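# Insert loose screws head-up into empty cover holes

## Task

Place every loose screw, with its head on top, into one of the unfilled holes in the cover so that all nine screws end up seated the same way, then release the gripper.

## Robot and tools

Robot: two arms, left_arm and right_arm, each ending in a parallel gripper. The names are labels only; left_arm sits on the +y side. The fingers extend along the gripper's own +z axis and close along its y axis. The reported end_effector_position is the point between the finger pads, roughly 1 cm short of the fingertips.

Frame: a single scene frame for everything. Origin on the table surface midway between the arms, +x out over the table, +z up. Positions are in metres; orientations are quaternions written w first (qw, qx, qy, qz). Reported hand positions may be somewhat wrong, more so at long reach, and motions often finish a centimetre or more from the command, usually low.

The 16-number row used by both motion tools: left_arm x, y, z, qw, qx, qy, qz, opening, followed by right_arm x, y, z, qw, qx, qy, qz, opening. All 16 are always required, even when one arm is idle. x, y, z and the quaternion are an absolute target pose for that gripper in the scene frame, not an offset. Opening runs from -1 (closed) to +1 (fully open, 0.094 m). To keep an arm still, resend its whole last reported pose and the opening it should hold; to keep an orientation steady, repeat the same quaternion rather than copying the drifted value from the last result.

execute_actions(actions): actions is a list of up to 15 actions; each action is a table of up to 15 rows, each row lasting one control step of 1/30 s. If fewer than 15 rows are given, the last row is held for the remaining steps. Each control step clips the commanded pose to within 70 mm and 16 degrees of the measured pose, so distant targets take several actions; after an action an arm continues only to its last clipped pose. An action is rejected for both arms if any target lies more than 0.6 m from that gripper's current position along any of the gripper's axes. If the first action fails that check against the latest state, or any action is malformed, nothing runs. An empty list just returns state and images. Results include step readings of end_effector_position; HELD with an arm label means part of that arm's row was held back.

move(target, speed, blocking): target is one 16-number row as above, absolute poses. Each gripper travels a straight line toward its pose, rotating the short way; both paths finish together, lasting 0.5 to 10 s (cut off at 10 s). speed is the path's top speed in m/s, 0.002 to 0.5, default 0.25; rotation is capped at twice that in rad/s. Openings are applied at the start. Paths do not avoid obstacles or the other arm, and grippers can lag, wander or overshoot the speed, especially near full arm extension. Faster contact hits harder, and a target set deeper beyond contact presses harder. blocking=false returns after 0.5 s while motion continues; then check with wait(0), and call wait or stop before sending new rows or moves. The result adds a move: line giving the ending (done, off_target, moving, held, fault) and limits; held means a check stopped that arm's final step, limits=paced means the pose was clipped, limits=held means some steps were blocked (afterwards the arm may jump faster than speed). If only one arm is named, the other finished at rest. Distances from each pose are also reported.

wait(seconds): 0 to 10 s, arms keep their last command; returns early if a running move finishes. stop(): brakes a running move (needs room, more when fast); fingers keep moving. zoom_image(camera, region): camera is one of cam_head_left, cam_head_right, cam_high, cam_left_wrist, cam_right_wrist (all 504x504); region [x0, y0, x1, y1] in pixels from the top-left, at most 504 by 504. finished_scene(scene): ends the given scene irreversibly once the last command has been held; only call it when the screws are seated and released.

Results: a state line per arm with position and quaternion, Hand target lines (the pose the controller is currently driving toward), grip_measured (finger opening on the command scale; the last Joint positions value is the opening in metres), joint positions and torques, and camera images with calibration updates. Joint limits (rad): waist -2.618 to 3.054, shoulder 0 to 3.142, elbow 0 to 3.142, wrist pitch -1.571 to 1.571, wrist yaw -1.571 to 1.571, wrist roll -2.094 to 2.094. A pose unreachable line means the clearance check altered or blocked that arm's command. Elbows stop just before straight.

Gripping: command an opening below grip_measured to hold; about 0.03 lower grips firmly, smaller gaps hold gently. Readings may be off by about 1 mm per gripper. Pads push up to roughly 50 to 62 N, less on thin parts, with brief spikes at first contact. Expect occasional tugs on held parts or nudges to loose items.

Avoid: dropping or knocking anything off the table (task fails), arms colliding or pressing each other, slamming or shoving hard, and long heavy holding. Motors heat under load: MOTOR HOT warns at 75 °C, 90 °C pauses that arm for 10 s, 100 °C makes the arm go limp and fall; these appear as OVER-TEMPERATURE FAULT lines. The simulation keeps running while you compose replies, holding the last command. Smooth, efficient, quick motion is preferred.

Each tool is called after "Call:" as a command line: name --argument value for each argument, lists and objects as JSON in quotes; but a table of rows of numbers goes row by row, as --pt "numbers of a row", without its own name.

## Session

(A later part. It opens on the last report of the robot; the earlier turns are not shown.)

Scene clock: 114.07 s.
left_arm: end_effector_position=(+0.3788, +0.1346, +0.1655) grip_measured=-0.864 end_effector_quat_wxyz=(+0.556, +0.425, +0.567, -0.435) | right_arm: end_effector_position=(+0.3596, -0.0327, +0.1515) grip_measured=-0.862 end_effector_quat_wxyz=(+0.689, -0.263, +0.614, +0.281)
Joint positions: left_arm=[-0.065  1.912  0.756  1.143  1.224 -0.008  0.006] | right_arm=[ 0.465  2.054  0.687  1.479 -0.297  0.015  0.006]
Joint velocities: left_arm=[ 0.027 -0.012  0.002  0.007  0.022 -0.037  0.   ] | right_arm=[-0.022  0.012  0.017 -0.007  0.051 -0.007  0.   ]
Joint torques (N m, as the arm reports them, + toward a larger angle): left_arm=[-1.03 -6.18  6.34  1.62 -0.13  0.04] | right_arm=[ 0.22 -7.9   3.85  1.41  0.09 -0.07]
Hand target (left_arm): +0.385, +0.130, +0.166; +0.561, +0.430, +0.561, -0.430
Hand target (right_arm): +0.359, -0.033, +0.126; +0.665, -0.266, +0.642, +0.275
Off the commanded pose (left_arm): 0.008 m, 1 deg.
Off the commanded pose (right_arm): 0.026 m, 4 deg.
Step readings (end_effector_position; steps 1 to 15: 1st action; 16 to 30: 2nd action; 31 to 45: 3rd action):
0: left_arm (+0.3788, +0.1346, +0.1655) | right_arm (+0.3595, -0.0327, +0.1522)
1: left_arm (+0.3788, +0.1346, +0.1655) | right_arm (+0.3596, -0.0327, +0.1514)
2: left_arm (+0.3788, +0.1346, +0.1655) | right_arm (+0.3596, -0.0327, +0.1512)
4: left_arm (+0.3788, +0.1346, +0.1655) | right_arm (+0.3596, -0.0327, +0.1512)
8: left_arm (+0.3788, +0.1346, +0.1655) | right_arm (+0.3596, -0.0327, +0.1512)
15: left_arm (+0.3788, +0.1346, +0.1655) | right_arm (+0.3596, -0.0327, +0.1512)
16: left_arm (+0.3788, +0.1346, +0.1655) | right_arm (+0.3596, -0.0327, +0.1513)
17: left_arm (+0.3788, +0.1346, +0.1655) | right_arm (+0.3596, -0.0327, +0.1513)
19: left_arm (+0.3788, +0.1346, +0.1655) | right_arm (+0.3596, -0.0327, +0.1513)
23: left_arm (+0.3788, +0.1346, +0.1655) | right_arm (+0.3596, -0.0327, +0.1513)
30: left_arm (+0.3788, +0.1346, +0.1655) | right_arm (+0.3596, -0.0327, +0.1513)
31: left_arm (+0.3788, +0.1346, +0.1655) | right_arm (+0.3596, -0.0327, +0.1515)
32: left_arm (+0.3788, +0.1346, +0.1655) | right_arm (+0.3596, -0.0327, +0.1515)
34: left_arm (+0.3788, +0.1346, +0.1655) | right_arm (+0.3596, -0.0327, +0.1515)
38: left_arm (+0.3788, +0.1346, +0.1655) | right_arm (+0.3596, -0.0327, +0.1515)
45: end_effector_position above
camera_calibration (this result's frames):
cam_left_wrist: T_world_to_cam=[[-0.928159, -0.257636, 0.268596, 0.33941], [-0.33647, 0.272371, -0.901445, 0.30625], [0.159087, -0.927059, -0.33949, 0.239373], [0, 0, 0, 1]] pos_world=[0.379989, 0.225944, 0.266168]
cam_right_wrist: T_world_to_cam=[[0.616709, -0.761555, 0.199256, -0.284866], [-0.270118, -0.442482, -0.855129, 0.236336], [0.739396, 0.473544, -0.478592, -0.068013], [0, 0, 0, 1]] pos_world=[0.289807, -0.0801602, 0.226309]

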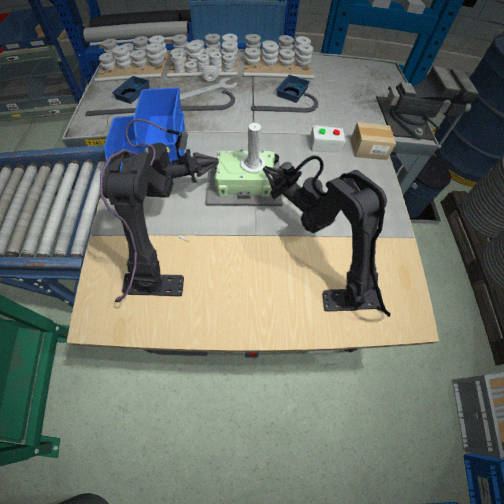

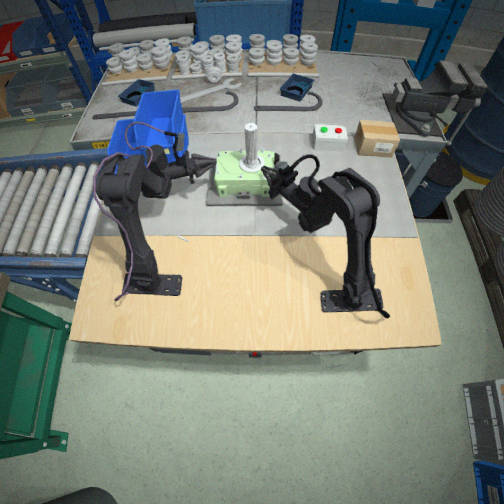

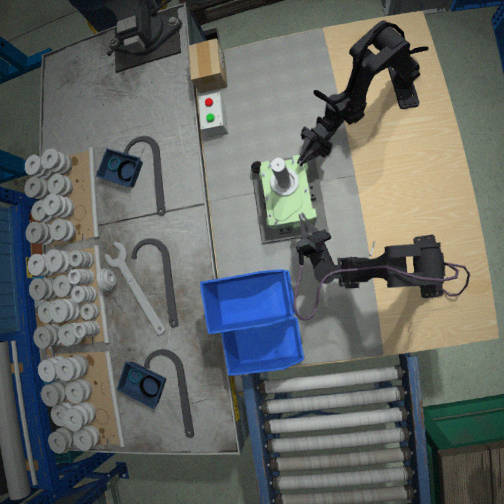

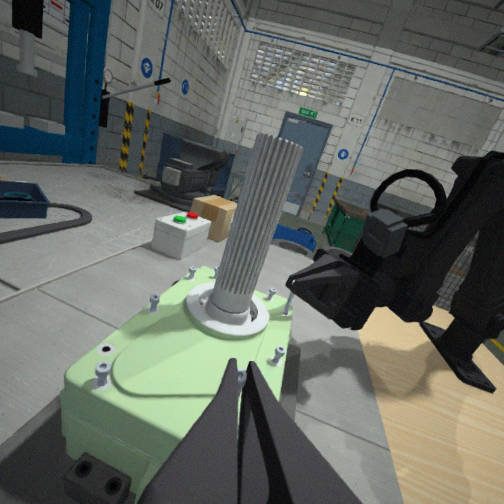

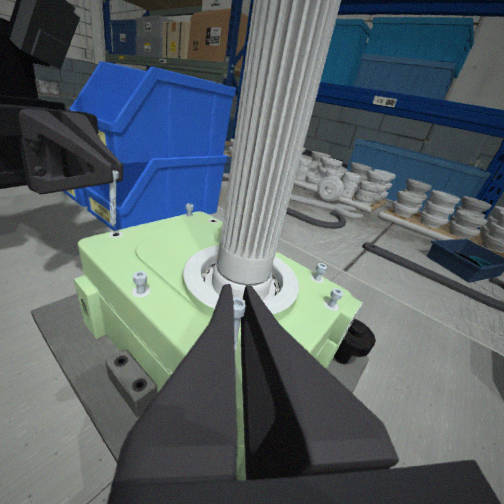

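Call:
execute_actions --actions '[[[0.385,0.13,0.166,0.561,0.43,0.561,-0.43,-1,0.36,-0.030,0.13,0.665,-0.266,0.642,0.275,-1]],[[0.385,0.13,0.166,0.561,0.43,0.561,-0.43,-1,0.36,-0.028,0.13,0.665,-0.266,0.642,0.275,-1]],[[0.385,0.13,0.166,0.561,0.43,0.561,-0.43,-1,0.36,-0.026,0.13,0.665,-0.266,0.642,0.275,-1]],[[0.385,0.13,0.166,0.561,0.43,0.561,-0.43,-1,0.36,-0.024,0.13,0.665,-0.266,0.642,0.275,-1]]]'

Call:
zoom_image --camera "cam_left_wrist" --region '[200,200,400,380]'

Scene clock: 116.40 s.
left_arm: end_effector_position=(+0.3788, +0.1346, +0.1655) grip_measured=-0.864 end_effector_quat_wxyz=(+0.556, +0.425, +0.567, -0.435) | right_arm: end_effector_position=(+0.3597, -0.0306, +0.1469) grip_measured=-0.862 end_effector_quat_wxyz=(+0.685, -0.259, +0.623, +0.275)
Joint positions: left_arm=[-0.065  1.912  0.756  1.143  1.224 -0.008  0.006] | right_arm=[ 0.478  2.054  0.687  1.46  -0.27   0.012  0.006]
Joint velocities: left_arm=[-0.007 -0.022  0.017  0.007  0.007  0.066 -0.001] | right_arm=[-0.002 -0.002  0.017 -0.051  0.007  0.066  0.001]
Joint torques (N m, as the arm reports them, + toward a larger angle): left_arm=[-1.02 -6.17  6.36  1.62 -0.13  0.04] | right_arm=[ 0.8  -8.57  5.35  1.36  0.01 -0.04]
Hand target (left_arm): +0.385, +0.130, +0.166; +0.561, +0.430, +0.561, -0.430
Hand target (right_arm): +0.359, -0.025, +0.130; +0.665, -0.266, +0.642, +0.275
Off the commanded pose (left_arm): 0.008 m, 1 deg.
Off the commanded pose (right_arm): 0.018 m, 3 deg.
Step readings (end_effector_position; steps 1 to 15: 1st action; 16 to 30: 2nd action; 31 to 45: 3rd action; 46 to 60: 4th action):
0: left_arm (+0.3788, +0.1346, +0.1655) | right_arm (+0.3596, -0.0327, +0.1515)
1: left_arm (+0.3788, +0.1346, +0.1655) | right_arm (+0.3596, -0.0327, +0.1515)
2: left_arm (+0.3788, +0.1346, +0.1655) | right_arm (+0.3596, -0.0327, +0.1515)
4: left_arm (+0.3788, +0.1346, +0.1655) | right_arm (+0.3596, -0.0327, +0.1515)
8: left_arm (+0.3788, +0.1346, +0.1655) | right_arm (+0.3596, -0.0327, +0.1515)
15: left_arm (+0.3788, +0.1346, +0.1655) | right_arm (+0.3596, -0.0327, +0.1515)
16: left_arm (+0.3788, +0.1346, +0.1655) | right_arm (+0.3595, -0.0325, +0.1515)
17: left_arm (+0.3788, +0.1346, +0.1655) | right_arm (+0.3594, -0.0323, +0.1515)
19: left_arm (+0.3788, +0.1346, +0.1655) | right_arm (+0.3593, -0.0318, +0.1514)
23: left_arm (+0.3788, +0.1346, +0.1655) | right_arm (+0.3594, -0.0319, +0.1514)
30: left_arm (+0.3788, +0.1346, +0.1655) | right_arm (+0.3595, -0.0320, +0.1514)
31: left_arm (+0.3788, +0.1346, +0.1655) | right_arm (+0.3594, -0.0318, +0.1514)
32: left_arm (+0.3788, +0.1346, +0.1655) | right_arm (+0.3594, -0.0317, +0.1514)
34: left_arm (+0.3788, +0.1346, +0.1655) | right_arm (+0.3593, -0.0309, +0.1490)
38: left_arm (+0.3788, +0.1346, +0.1655) | right_arm (+0.3596, -0.0309, +0.1470)
45: left_arm (+0.3788, +0.1346, +0.1655) | right_arm (+0.3596, -0.0309, +0.1470)
46: left_arm (+0.3788, +0.1346, +0.1655) | right_arm (+0.3595, -0.0308, +0.1470)
47: left_arm (+0.3788, +0.1346, +0.1655) | right_arm (+0.3596, -0.0307, +0.1470)
49: left_arm (+0.3788, +0.1346, +0.1655) | right_arm (+0.3596, -0.0306, +0.1469)
53: left_arm (+0.3788, +0.1346, +0.1655) | right_arm (+0.3597, -0.0305, +0.1469)
60: end_effector_position above
camera_calibration (this result's frames):
cam_left_wrist: T_world_to_cam=[[-0.928159, -0.257636, 0.268596, 0.33941], [-0.33647, 0.272371, -0.901445, 0.30625], [0.159087, -0.927059, -0.33949, 0.239373], [0, 0, 0, 1]] pos_world=[0.379989, 0.225944, 0.266168]
cam_right_wrist: T_world_to_cam=[[0.609071, -0.768481, 0.196136, -0.279484], [-0.29058, -0.446322, -0.846381, 0.239311], [0.737968, 0.458512, -0.495147, -0.0688726], [0, 0, 0, 1]] pos_world=[0.29059, -0.0763896, 0.223263]

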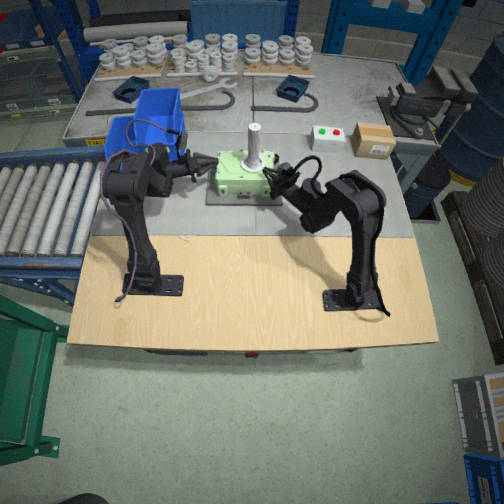

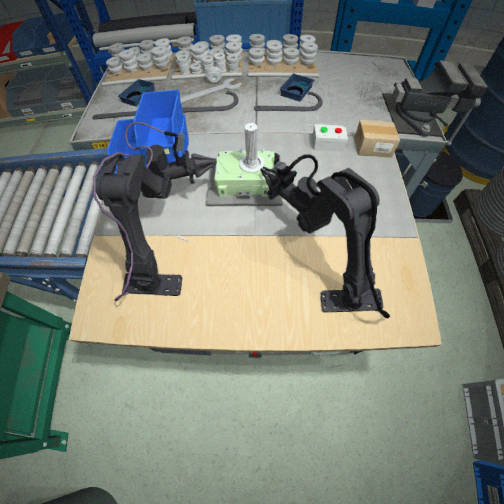

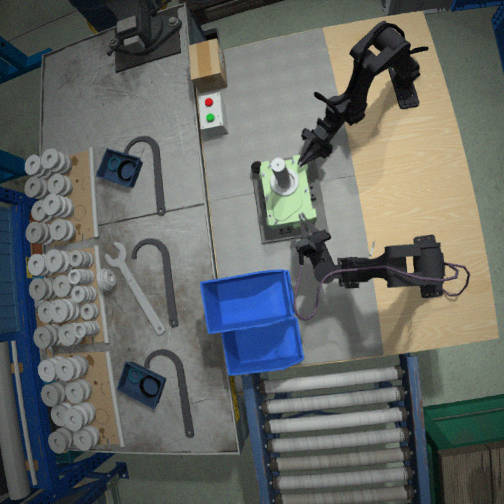

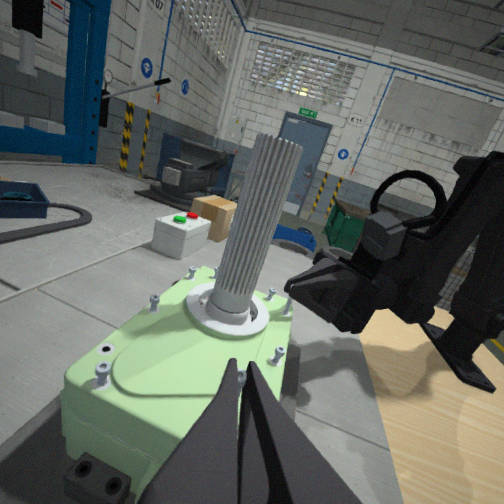

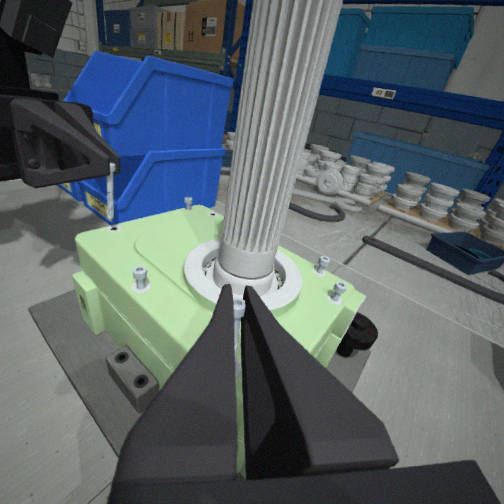

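Region (200, 200, 400, 380) of cam_left_wrist's 504x504 image, scaled by 2.520, with more detail than that image has; it fills the top 454 rows of this view, and the rest is white.

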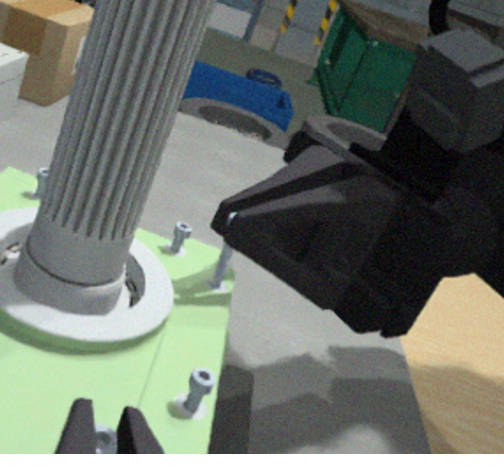

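Caught. Wiggle with lighter grip.

Call:
execute_actions --actions '[[[0.385,0.13,0.166,0.561,0.43,0.561,-0.43,-1,0.364,-0.030,0.128,0.655,-0.266,0.655,0.266,-0.88]],[[0.385,0.13,0.166,0.561,0.43,0.561,-0.43,-1,0.356,-0.034,0.128,0.655,-0.266,0.655,0.266,-0.88]],[[0.385,0.13,0.166,0.561,0.43,0.561,-0.43,-1,0.364,-0.026,0.128,0.64,-0.266,0.67,0.266,-0.88]],[[0.385,0.13,0.166,0.561,0.43,0.561,-0.43,-1,0.358,-0.03,0.128,0.64,-0.266,0.67,0.266,-0.88]]]'

Call:
zoom_image --camera "cam_left_wrist" --region '[200,200,400,380]'

Scene clock: 118.53 s.
left_arm: end_effector_position=(+0.3788, +0.1346, +0.1655) grip_measured=-0.864 end_effector_quat_wxyz=(+0.556, +0.425, +0.567, -0.435) | right_arm: end_effector_position=(+0.3605, -0.0308, +0.1460) grip_measured=-0.862 end_effector_quat_wxyz=(+0.668, -0.263, +0.642, +0.269)
Joint positions: left_arm=[-0.065  1.912  0.756  1.143  1.224 -0.008  0.006] | right_arm=[ 0.478  2.002  0.688  1.353 -0.267  0.004  0.006]
Joint velocities: left_arm=[ 0.002 -0.007 -0.012 -0.022  0.037 -0.081 -0.001] | right_arm=[ 0.027 -0.012 -0.002 -0.037  0.022 -0.037 -0.001]
Joint torques (N m, as the arm reports them, + toward a larger angle): left_arm=[-1.04 -6.19  6.34  1.62 -0.12  0.05] | right_arm=[  0.42 -10.67   4.01   1.11   0.06   0.02]
Hand target (left_arm): +0.385, +0.130, +0.166; +0.561, +0.430, +0.561, -0.430
Hand target (right_arm): +0.357, -0.030, +0.128; +0.641, -0.266, +0.669, +0.267
Off the commanded pose (left_arm): 0.008 m, 1 deg.
Off the commanded pose (right_arm): 0.018 m, 5 deg.
Step readings (end_effector_position; steps 1 to 15: 1st action; 16 to 30: 2nd action; 31 to 45: 3rd action; 46 to 60: 4th action):
0: left_arm (+0.3788, +0.1346, +0.1655) | right_arm (+0.3597, -0.0306, +0.1469)
1: left_arm (+0.3788, +0.1346, +0.1655) | right_arm (+0.3598, -0.0306, +0.1462)
2: left_arm (+0.3788, +0.1346, +0.1655) | right_arm (+0.3598, -0.0306, +0.1459)
4: left_arm (+0.3788, +0.1346, +0.1655) | right_arm (+0.3598, -0.0306, +0.1459)
8: left_arm (+0.3788, +0.1346, +0.1655) | right_arm (+0.3598, -0.0306, +0.1459)
15: left_arm (+0.3788, +0.1346, +0.1655) | right_arm (+0.3598, -0.0306, +0.1459)
16: left_arm (+0.3788, +0.1346, +0.1655) | right_arm (+0.3598, -0.0306, +0.1469)
17: left_arm (+0.3788, +0.1346, +0.1655) | right_arm (+0.3595, -0.0307, +0.1468)
19: left_arm (+0.3788, +0.1346, +0.1655) | right_arm (+0.3591, -0.0310, +0.1465)
23: left_arm (+0.3788, +0.1346, +0.1655) | right_arm (+0.3591, -0.0311, +0.1464)
30: left_arm (+0.3788, +0.1346, +0.1655) | right_arm (+0.3591, -0.0311, +0.1463)
31: left_arm (+0.3788, +0.1346, +0.1655) | right_arm (+0.3594, -0.0311, +0.1458)
32: left_arm (+0.3788, +0.1346, +0.1655) | right_arm (+0.3600, -0.0309, +0.1460)
34: left_arm (+0.3788, +0.1346, +0.1655) | right_arm (+0.3603, -0.0308, +0.1457)
38: left_arm (+0.3788, +0.1346, +0.1655) | right_arm (+0.3606, -0.0308, +0.1457)
45: left_arm (+0.3788, +0.1346, +0.1655) | right_arm (+0.3606, -0.0307, +0.1457)
46: left_arm (+0.3788, +0.1346, +0.1655) | right_arm (+0.3606, -0.0307, +0.1462)
47: left_arm (+0.3788, +0.1346, +0.1655) | right_arm (+0.3606, -0.0307, +0.1463)
49: left_arm (+0.3788, +0.1346, +0.1655) | right_arm (+0.3606, -0.0307, +0.1461)
53: left_arm (+0.3788, +0.1346, +0.1655) | right_arm (+0.3605, -0.0308, +0.1459)
60: end_effector_position above
camera_calibration (this result's frames):
cam_left_wrist: T_world_to_cam=[[-0.928159, -0.257636, 0.268596, 0.33941], [-0.33647, 0.272371, -0.901445, 0.30625], [0.159087, -0.927059, -0.33949, 0.239373], [0, 0, 0, 1]] pos_world=[0.379989, 0.225944, 0.266168]
cam_right_wrist: T_world_to_cam=[[0.61454, -0.76452, 0.194549, -0.281535], [-0.327041, -0.471319, -0.819087, 0.24711], [0.717903, 0.439736, -0.539674, -0.0566676], [0, 0, 0, 1]] pos_world=[0.294511, -0.0738525, 0.226595]

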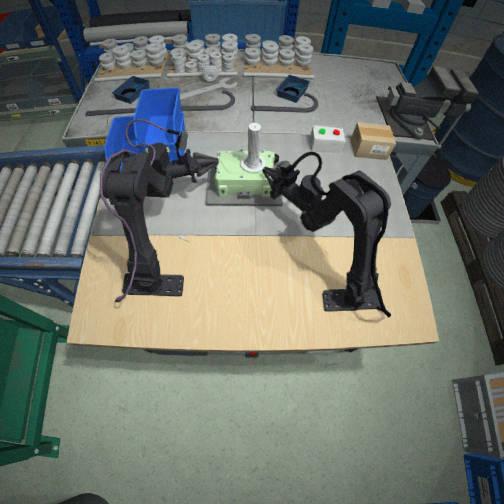

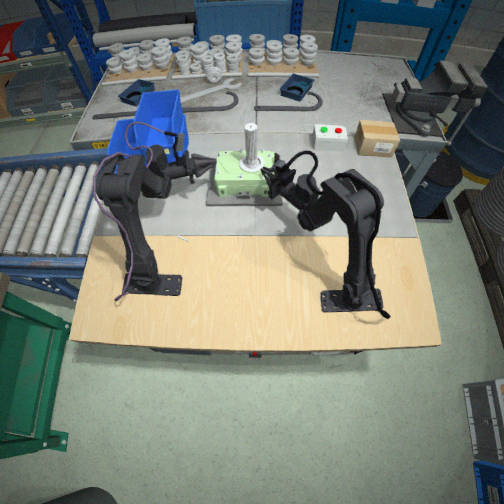

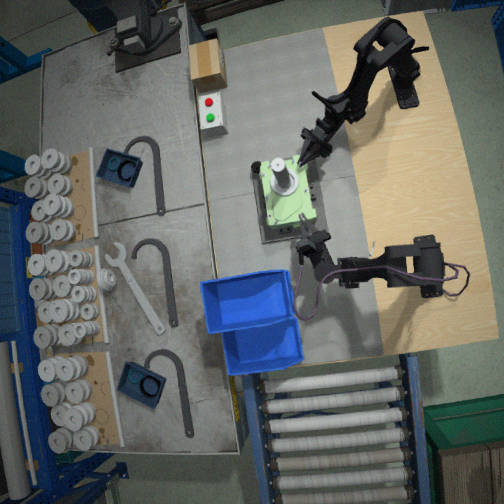

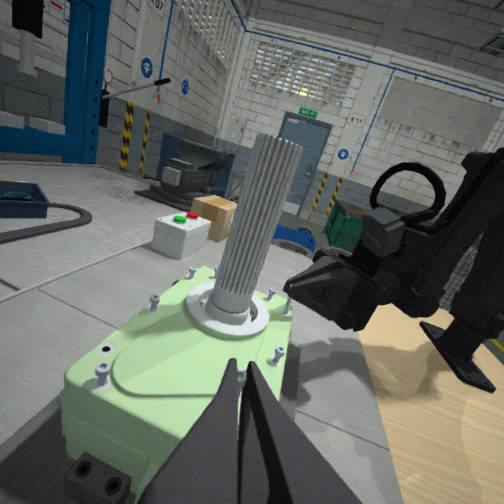

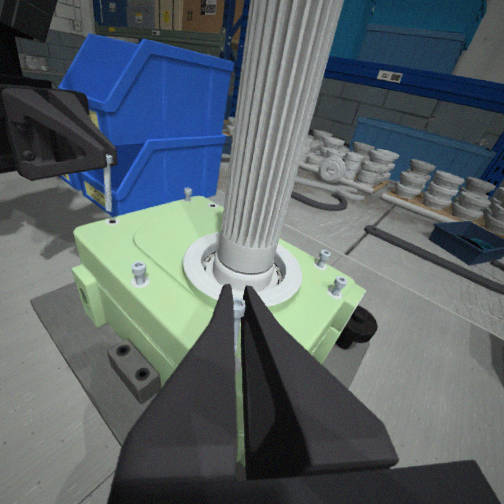

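Region (200, 200, 400, 380) of cam_left_wrist's 504x504 image, scaled by 2.520, with more detail than that image has; it fills the top 454 rows of this view, and the rest is white.

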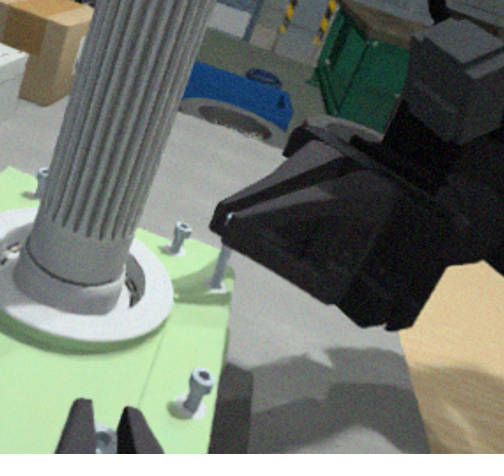

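Call:
execute_actions --actions '[[[0.385,0.13,0.166,0.561,0.43,0.561,-0.43,-1,0.36,-0.031,0.15,0.668,-0.263,0.642,0.269,-0.88]],[[0.385,0.13,0.166,0.561,0.43,0.561,-0.43,-1,0.36,-0.031,0.15,0.668,-0.263,0.642,0.269,-0.82]],[[0.385,0.13,0.166,0.561,0.43,0.561,-0.43,-1,0.364,-0.035,0.15,0.668,-0.263,0.642,0.269,-0.82]],[[0.385,0.13,0.166,0.561,0.43,0.561,-0.43,-1,0.356,-0.027,0.15,0.668,-0.263,0.642,0.269,-0.82]]]'

Call:
zoom_image --camera "cam_left_wrist" --region '[200,200,400,380]'

Scene clock: 120.67 s.
left_arm: end_effector_position=(+0.3788, +0.1346, +0.1655) grip_measured=-0.864 end_effector_quat_wxyz=(+0.556, +0.425, +0.567, -0.435) | right_arm: end_effector_position=(+0.3610, -0.0308, +0.1468) grip_measured=-0.819 end_effector_quat_wxyz=(+0.670, -0.260, +0.642, +0.267)
Joint positions: left_arm=[-0.065  1.912  0.756  1.143  1.224 -0.008  0.006] | right_arm=[ 0.481  2.002  0.688  1.355 -0.255  0.004  0.009]
Joint velocities: left_arm=[-0.007 -0.012  0.002  0.007  0.007  0.037 -0.001] | right_arm=[-0.012 -0.002 -0.002 -0.037 -0.037 -0.007 -0.001]
Joint torques (N m, as the arm reports them, + toward a larger angle): left_arm=[-1.03 -6.18  6.35  1.61 -0.13  0.05] | right_arm=[  0.91 -11.65   4.3    1.7    0.04  -0.03]
Hand target (left_arm): +0.385, +0.130, +0.166; +0.561, +0.430, +0.561, -0.430
Hand target (right_arm): +0.356, -0.027, +0.150; +0.668, -0.263, +0.642, +0.269
Off the commanded pose (left_arm): 0.008 m, 1 deg.
Off the commanded pose (right_arm): 0.007 m, 0 deg.
Step readings (end_effector_position; steps 1 to 15: 1st action; 16 to 30: 2nd action; 31 to 45: 3rd action; 46 to 60: 4th action):
0: left_arm (+0.3788, +0.1346, +0.1655) | right_arm (+0.3605, -0.0308, +0.1460)
1: left_arm (+0.3788, +0.1346, +0.1655) | right_arm (+0.3605, -0.0308, +0.1467)
2: left_arm (+0.3788, +0.1346, +0.1655) | right_arm (+0.3605, -0.0308, +0.1467)
4: left_arm (+0.3788, +0.1346, +0.1655) | right_arm (+0.3605, -0.0308, +0.1467)
8: left_arm (+0.3788, +0.1346, +0.1655) | right_arm (+0.3605, -0.0308, +0.1467)
15: left_arm (+0.3788, +0.1346, +0.1655) | right_arm (+0.3605, -0.0308, +0.1467)
16: left_arm (+0.3788, +0.1346, +0.1655) | right_arm (+0.3605, -0.0308, +0.1467)
17: left_arm (+0.3788, +0.1346, +0.1655) | right_arm (+0.3605, -0.0308, +0.1467)
19: left_arm (+0.3788, +0.1346, +0.1655) | right_arm (+0.3605, -0.0308, +0.1467)
23: left_arm (+0.3788, +0.1346, +0.1655) | right_arm (+0.3605, -0.0308, +0.1467)
30: left_arm (+0.3788, +0.1346, +0.1655) | right_arm (+0.3605, -0.0308, +0.1467)
31: left_arm (+0.3788, +0.1346, +0.1655) | right_arm (+0.3606, -0.0310, +0.1467)
32: left_arm (+0.3788, +0.1346, +0.1655) | right_arm (+0.3608, -0.0314, +0.1467)
34: left_arm (+0.3788, +0.1346, +0.1655) | right_arm (+0.3607, -0.0316, +0.1466)
38: left_arm (+0.3788, +0.1346, +0.1655) | right_arm (+0.3605, -0.0315, +0.1466)
45: left_arm (+0.3788, +0.1346, +0.1655) | right_arm (+0.3605, -0.0315, +0.1466)
46: left_arm (+0.3788, +0.1346, +0.1655) | right_arm (+0.3605, -0.0313, +0.1466)
47: left_arm (+0.3788, +0.1346, +0.1655) | right_arm (+0.3603, -0.0308, +0.1467)
49: left_arm (+0.3788, +0.1346, +0.1655) | right_arm (+0.3606, -0.0306, +0.1468)
53: left_arm (+0.3788, +0.1346, +0.1655) | right_arm (+0.3609, -0.0308, +0.1468)
60: end_effector_position above
camera_calibration (this result's frames):
cam_left_wrist: T_world_to_cam=[[-0.928159, -0.257636, 0.268596, 0.33941], [-0.33647, 0.272371, -0.901445, 0.30625], [0.159087, -0.927059, -0.33949, 0.239373], [0, 0, 0, 1]] pos_world=[0.379989, 0.225944, 0.266168]
cam_right_wrist: T_world_to_cam=[[0.607991, -0.769741, 0.194539, -0.279801], [-0.329065, -0.467303, -0.820576, 0.248903], [0.72254, 0.434886, -0.537411, -0.0586845], [0, 0, 0, 1]] pos_world=[0.294424, -0.0735405, 0.227138]

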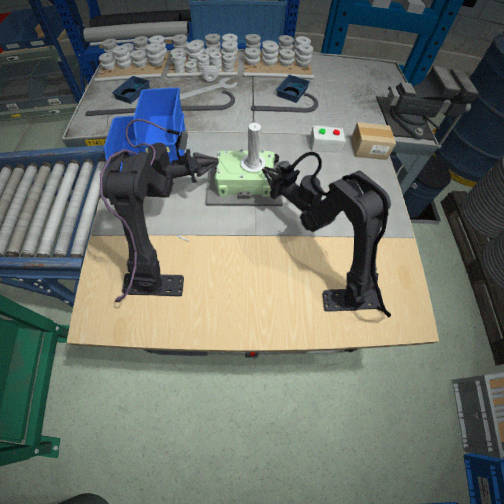

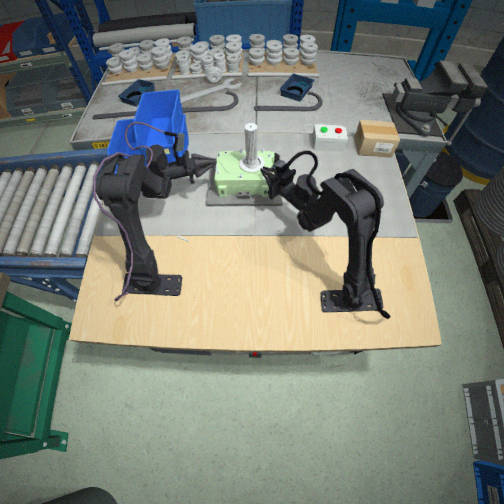

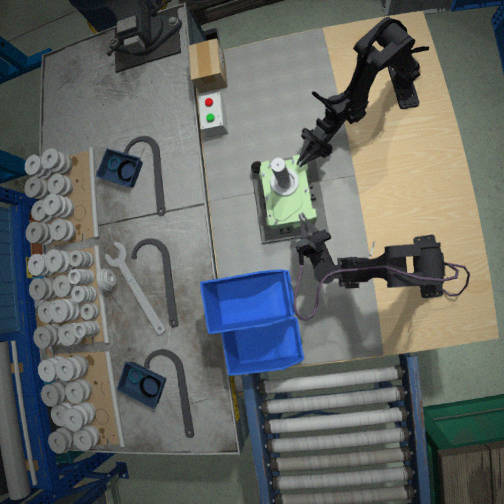

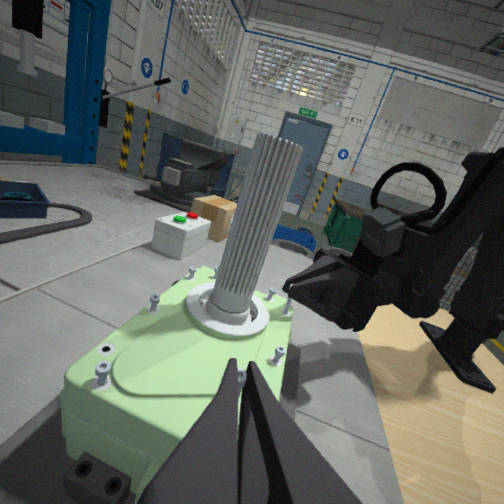

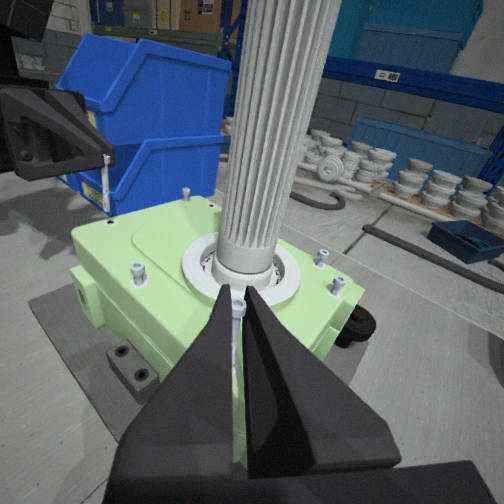

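Region (200, 200, 400, 380) of cam_left_wrist's 504x504 image, scaled by 2.520, with more detail than that image has; it fills the top 454 rows of this view, and the rest is white.

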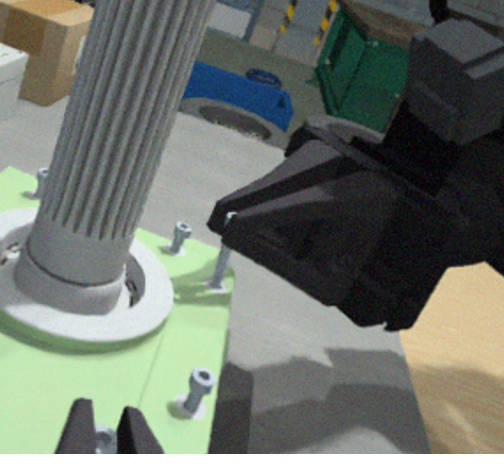

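Call:
execute_actions --actions '[[[0.385,0.13,0.166,0.561,0.43,0.561,-0.43,-1,0.353,-0.023,0.15,0.668,-0.263,0.642,0.269,-0.82]],[[0.385,0.13,0.166,0.561,0.43,0.561,-0.43,-1,0.351,-0.021,0.15,0.668,-0.263,0.642,0.269,-0.82]]]'

Call:
zoom_image --camera "cam_left_wrist" --region '[200,200,400,380]'

Scene clock: 121.80 s.
left_arm: end_effector_position=(+0.3788, +0.1346, +0.1655) grip_measured=-0.864 end_effector_quat_wxyz=(+0.556, +0.425, +0.567, -0.435) | right_arm: end_effector_position=(+0.3610, -0.0297, +0.1467) grip_measured=-0.819 end_effector_quat_wxyz=(+0.673, -0.251, +0.646, +0.258)
Joint positions: left_arm=[-0.065  1.912  0.756  1.143  1.224 -0.008  0.006] | right_arm=[ 0.499  2.002  0.685  1.358 -0.21   0.004  0.009]
Joint velocities: left_arm=[-0.007  0.012  0.002  0.007 -0.037  0.037 -0.   ] | right_arm=[-0.002  0.007 -0.002 -0.051 -0.007  0.022  0.   ]
Joint torques (N m, as the arm reports them, + toward a larger angle): left_arm=[-1.02 -6.19  6.34  1.62 -0.13  0.05] | right_arm=[  1.33 -11.83   4.07   1.71  -0.12  -0.03]
Hand target (left_arm): +0.385, +0.130, +0.166; +0.561, +0.430, +0.561, -0.430
Hand target (right_arm): +0.351, -0.021, +0.150; +0.668, -0.263, +0.642, +0.269
Off the commanded pose (left_arm): 0.008 m, 1 deg.
Off the commanded pose (right_arm): 0.014 m, 2 deg.
Step readings (end_effector_position; steps 1 to 15: 1st action; 16 to 30: 2nd action):
0: left_arm (+0.3788, +0.1346, +0.1655) | right_arm (+0.3610, -0.0308, +0.1468)
1: left_arm (+0.3788, +0.1346, +0.1655) | right_arm (+0.3609, -0.0306, +0.1468)
2: left_arm (+0.3788, +0.1346, +0.1655) | right_arm (+0.3608, -0.0302, +0.1468)
4: left_arm (+0.3788, +0.1346, +0.1655) | right_arm (+0.3610, -0.0299, +0.1468)
8: left_arm (+0.3788, +0.1346, +0.1655) | right_arm (+0.3613, -0.0301, +0.1468)
15: left_arm (+0.3788, +0.1346, +0.1655) | right_arm (+0.3613, -0.0300, +0.1468)
16: left_arm (+0.3788, +0.1346, +0.1655) | right_arm (+0.3612, -0.0298, +0.1468)
17: left_arm (+0.3788, +0.1346, +0.1655) | right_arm (+0.3611, -0.0295, +0.1468)
19: left_arm (+0.3788, +0.1346, +0.1655) | right_arm (+0.3610, -0.0295, +0.1466)
23: left_arm (+0.3788, +0.1346, +0.1655) | right_arm (+0.3609, -0.0296, +0.1467)
30: end_effector_position above
camera_calibration (this result's frames):
cam_left_wrist: T_world_to_cam=[[-0.928159, -0.257636, 0.268596, 0.33941], [-0.33647, 0.272371, -0.901445, 0.30625], [0.159087, -0.927059, -0.33949, 0.239373], [0, 0, 0, 1]] pos_world=[0.379989, 0.225944, 0.266168]
cam_right_wrist: T_world_to_cam=[[0.586764, -0.78648, 0.192763, -0.27149], [-0.342228, -0.4566, -0.821216, 0.254528], [0.733886, 0.415891, -0.537072, -0.0639731], [0, 0, 0, 1]] pos_world=[0.293356, -0.0706979, 0.226998]

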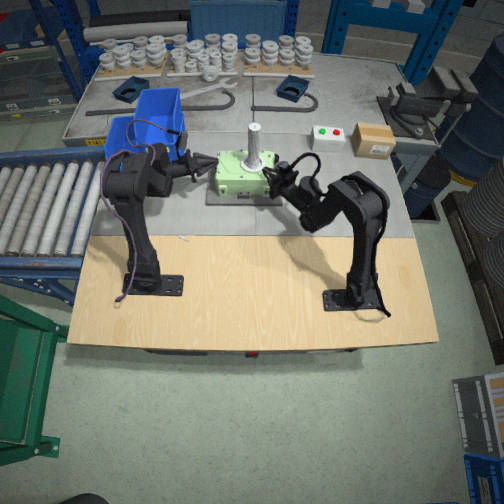

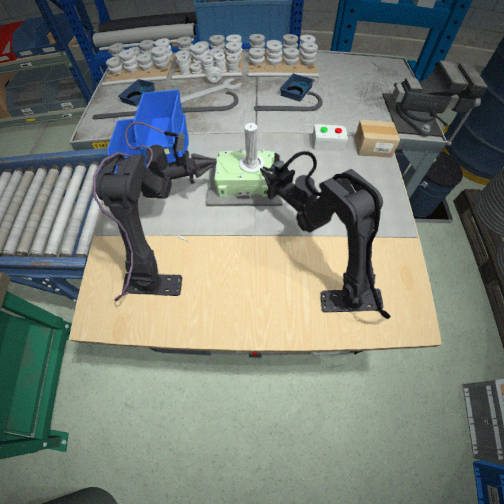

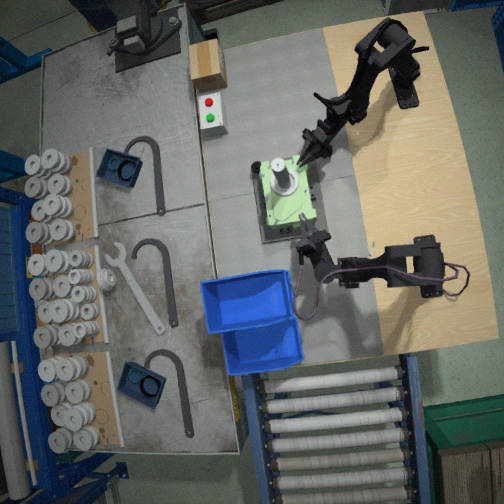

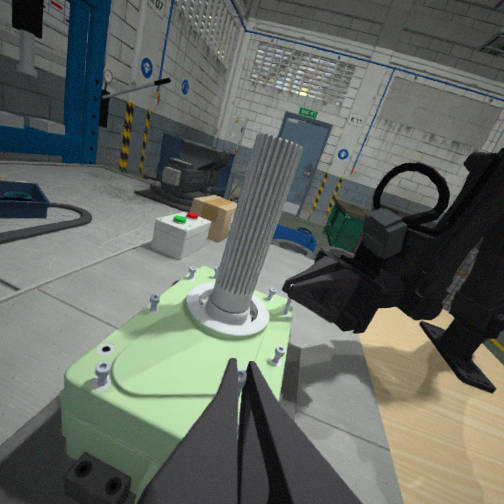

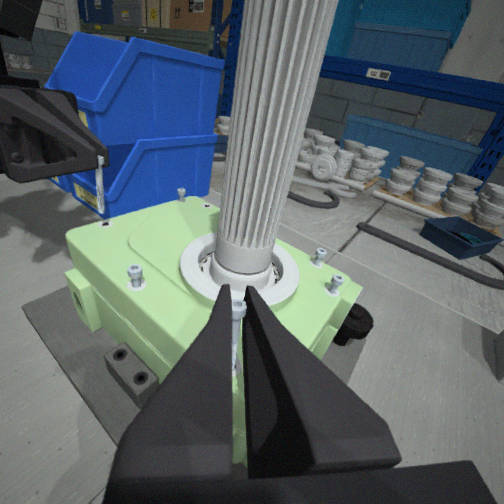

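Region (200, 200, 400, 380) of cam_left_wrist's 504x504 image, scaled by 2.520, with more detail than that image has; it fills the top 454 rows of this view, and the rest is white.

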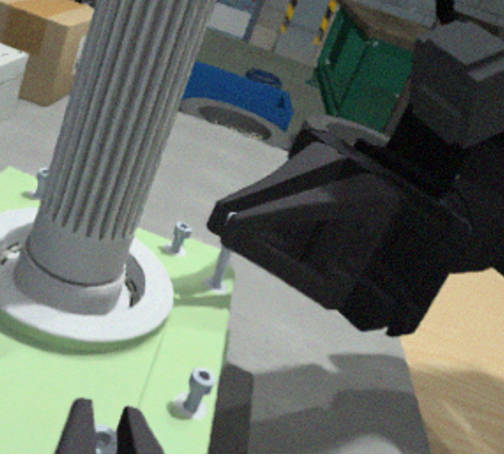

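Call:
execute_actions --actions '[[[0.385,0.13,0.166,0.561,0.43,0.561,-0.43,-1,0.36,-0.030,0.15,0.668,-0.263,0.642,0.269,-0.82]],[[0.385,0.13,0.166,0.561,0.43,0.561,-0.43,-1,0.36,-0.030,0.15,0.668,-0.263,0.642,0.269,-1]],[[0.385,0.13,0.166,0.561,0.43,0.561,-0.43,-1,0.36,-0.030,0.154,0.668,-0.263,0.642,0.269,-1]],[[0.385,0.13,0.166,0.561,0.43,0.561,-0.43,-1,0.36,-0.030,0.157,0.668,-0.263,0.642,0.269,-1]]]'

Call:
zoom_image --camera "cam_head_right" --region '[230,140,310,200]'

Scene clock: 123.97 s.
left_arm: end_effector_position=(+0.3788, +0.1346, +0.1655) grip_measured=-0.864 end_effector_quat_wxyz=(+0.556, +0.425, +0.567, -0.435) | right_arm: end_effector_position=(+0.3602, -0.0305, +0.1470) grip_measured=-0.862 end_effector_quat_wxyz=(+0.665, -0.259, +0.648, +0.264)
Joint positions: left_arm=[-0.065  1.912  0.756  1.143  1.224 -0.008  0.006] | right_arm=[ 0.486  1.983  0.685  1.323 -0.244  0.004  0.006]
Joint velocities: left_arm=[ 0.007 -0.002  0.022 -0.066 -0.007 -0.022  0.   ] | right_arm=[ 0.002  0.007 -0.007  0.022 -0.051  0.022  0.001]
Joint torques (N m, as the arm reports them, + toward a larger angle): left_arm=[-1.03 -6.19  6.35  1.62 -0.13  0.05] | right_arm=[ -0.3  -12.03   5.51   1.68  -0.17  -0.01]
Hand target (left_arm): +0.385, +0.130, +0.166; +0.561, +0.430, +0.561, -0.430
Hand target (right_arm): +0.360, -0.030, +0.157; +0.668, -0.263, +0.642, +0.269
Off the commanded pose (left_arm): 0.008 m, 1 deg.
Off the commanded pose (right_arm): 0.010 m, 1 deg.
Step readings (end_effector_position; steps 1 to 15: 1st action; 16 to 30: 2nd action; 31 to 45: 3rd action; 46 to 60: 4th action):
0: left_arm (+0.3788, +0.1346, +0.1655) | right_arm (+0.3610, -0.0297, +0.1467)
1: left_arm (+0.3788, +0.1346, +0.1655) | right_arm (+0.3611, -0.0300, +0.1467)
2: left_arm (+0.3788, +0.1346, +0.1655) | right_arm (+0.3613, -0.0305, +0.1467)
4: left_arm (+0.3788, +0.1346, +0.1655) | right_arm (+0.3609, -0.0306, +0.1466)
8: left_arm (+0.3788, +0.1346, +0.1655) | right_arm (+0.3605, -0.0304, +0.1466)
15: left_arm (+0.3788, +0.1346, +0.1655) | right_arm (+0.3605, -0.0304, +0.1466)
16: left_arm (+0.3788, +0.1346, +0.1655) | right_arm (+0.3605, -0.0304, +0.1466)
17: left_arm (+0.3788, +0.1346, +0.1655) | right_arm (+0.3604, -0.0304, +0.1466)
19: left_arm (+0.3788, +0.1346, +0.1655) | right_arm (+0.3604, -0.0304, +0.1466)
23: left_arm (+0.3788, +0.1346, +0.1655) | right_arm (+0.3604, -0.0304, +0.1466)
30: left_arm (+0.3788, +0.1346, +0.1655) | right_arm (+0.3604, -0.0304, +0.1466)
31: left_arm (+0.3788, +0.1346, +0.1655) | right_arm (+0.3604, -0.0304, +0.1465)
32: left_arm (+0.3788, +0.1346, +0.1655) | right_arm (+0.3604, -0.0304, +0.1470)
34: left_arm (+0.3788, +0.1346, +0.1655) | right_arm (+0.3604, -0.0304, +0.1469)
38: left_arm (+0.3788, +0.1346, +0.1655) | right_arm (+0.3604, -0.0304, +0.1468)
45: left_arm (+0.3788, +0.1346, +0.1655) | right_arm (+0.3604, -0.0304, +0.1468)
46: left_arm (+0.3788, +0.1346, +0.1655) | right_arm (+0.3603, -0.0304, +0.1470)
47: left_arm (+0.3788, +0.1346, +0.1655) | right_arm (+0.3603, -0.0305, +0.1471)
49: left_arm (+0.3788, +0.1346, +0.1655) | right_arm (+0.3603, -0.0305, +0.1470)
53: left_arm (+0.3788, +0.1346, +0.1655) | right_arm (+0.3602, -0.0305, +0.1469)
60: end_effector_position above
camera_calibration (this result's frames):
cam_left_wrist: T_world_to_cam=[[-0.928159, -0.257636, 0.268596, 0.33941], [-0.33647, 0.272371, -0.901445, 0.30625], [0.159087, -0.927059, -0.33949, 0.239373], [0, 0, 0, 1]] pos_world=[0.379989, 0.225944, 0.266168]
cam_right_wrist: T_world_to_cam=[[0.605961, -0.772028, 0.191794, -0.278071], [-0.343215, -0.471234, -0.812491, 0.252793], [0.717646, 0.426511, -0.550521, -0.0547207], [0, 0, 0, 1]] pos_world=[0.294532, -0.0722143, 0.2286]

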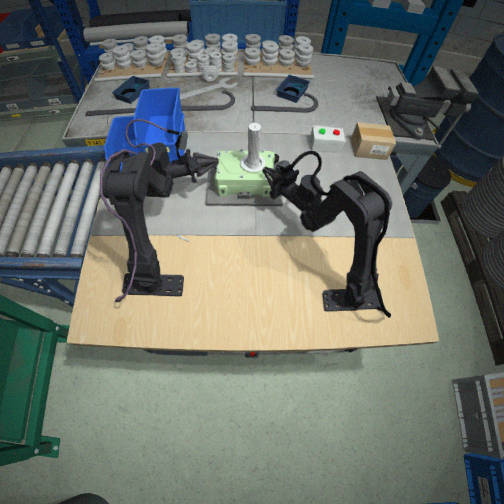

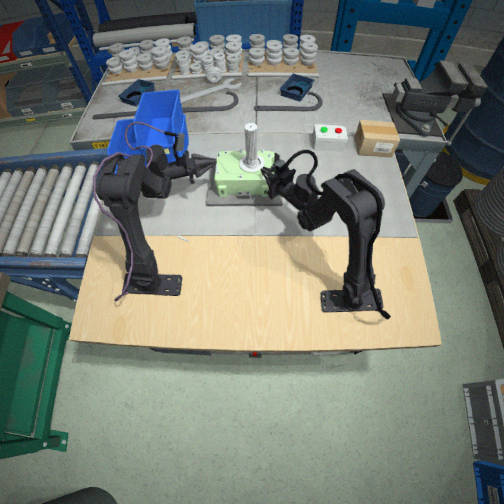

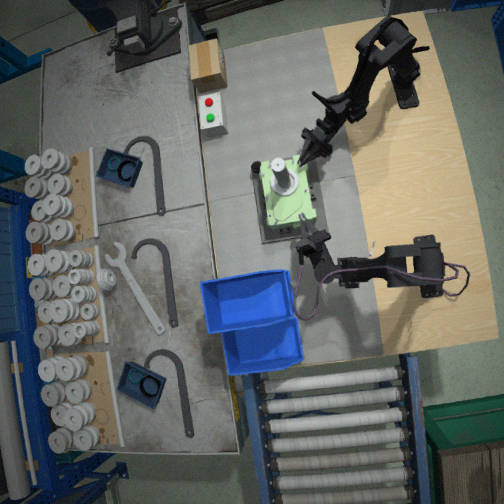

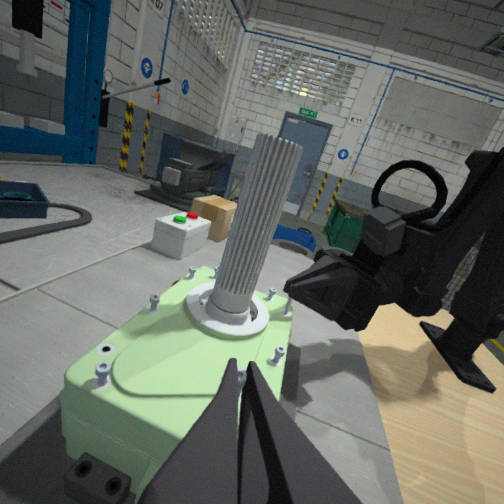

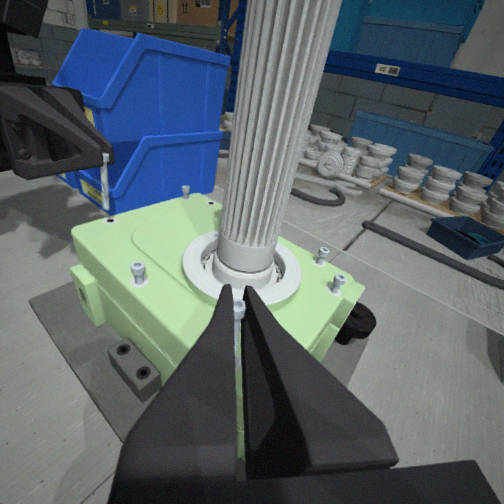

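Region (230, 140, 310, 200) of cam_head_right's 504x504 image, scaled by 6.300, with more detail than that image has; it fills the top 378 rows of this view, and the rest is white.

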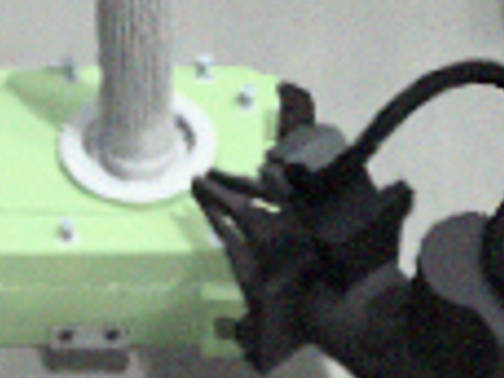

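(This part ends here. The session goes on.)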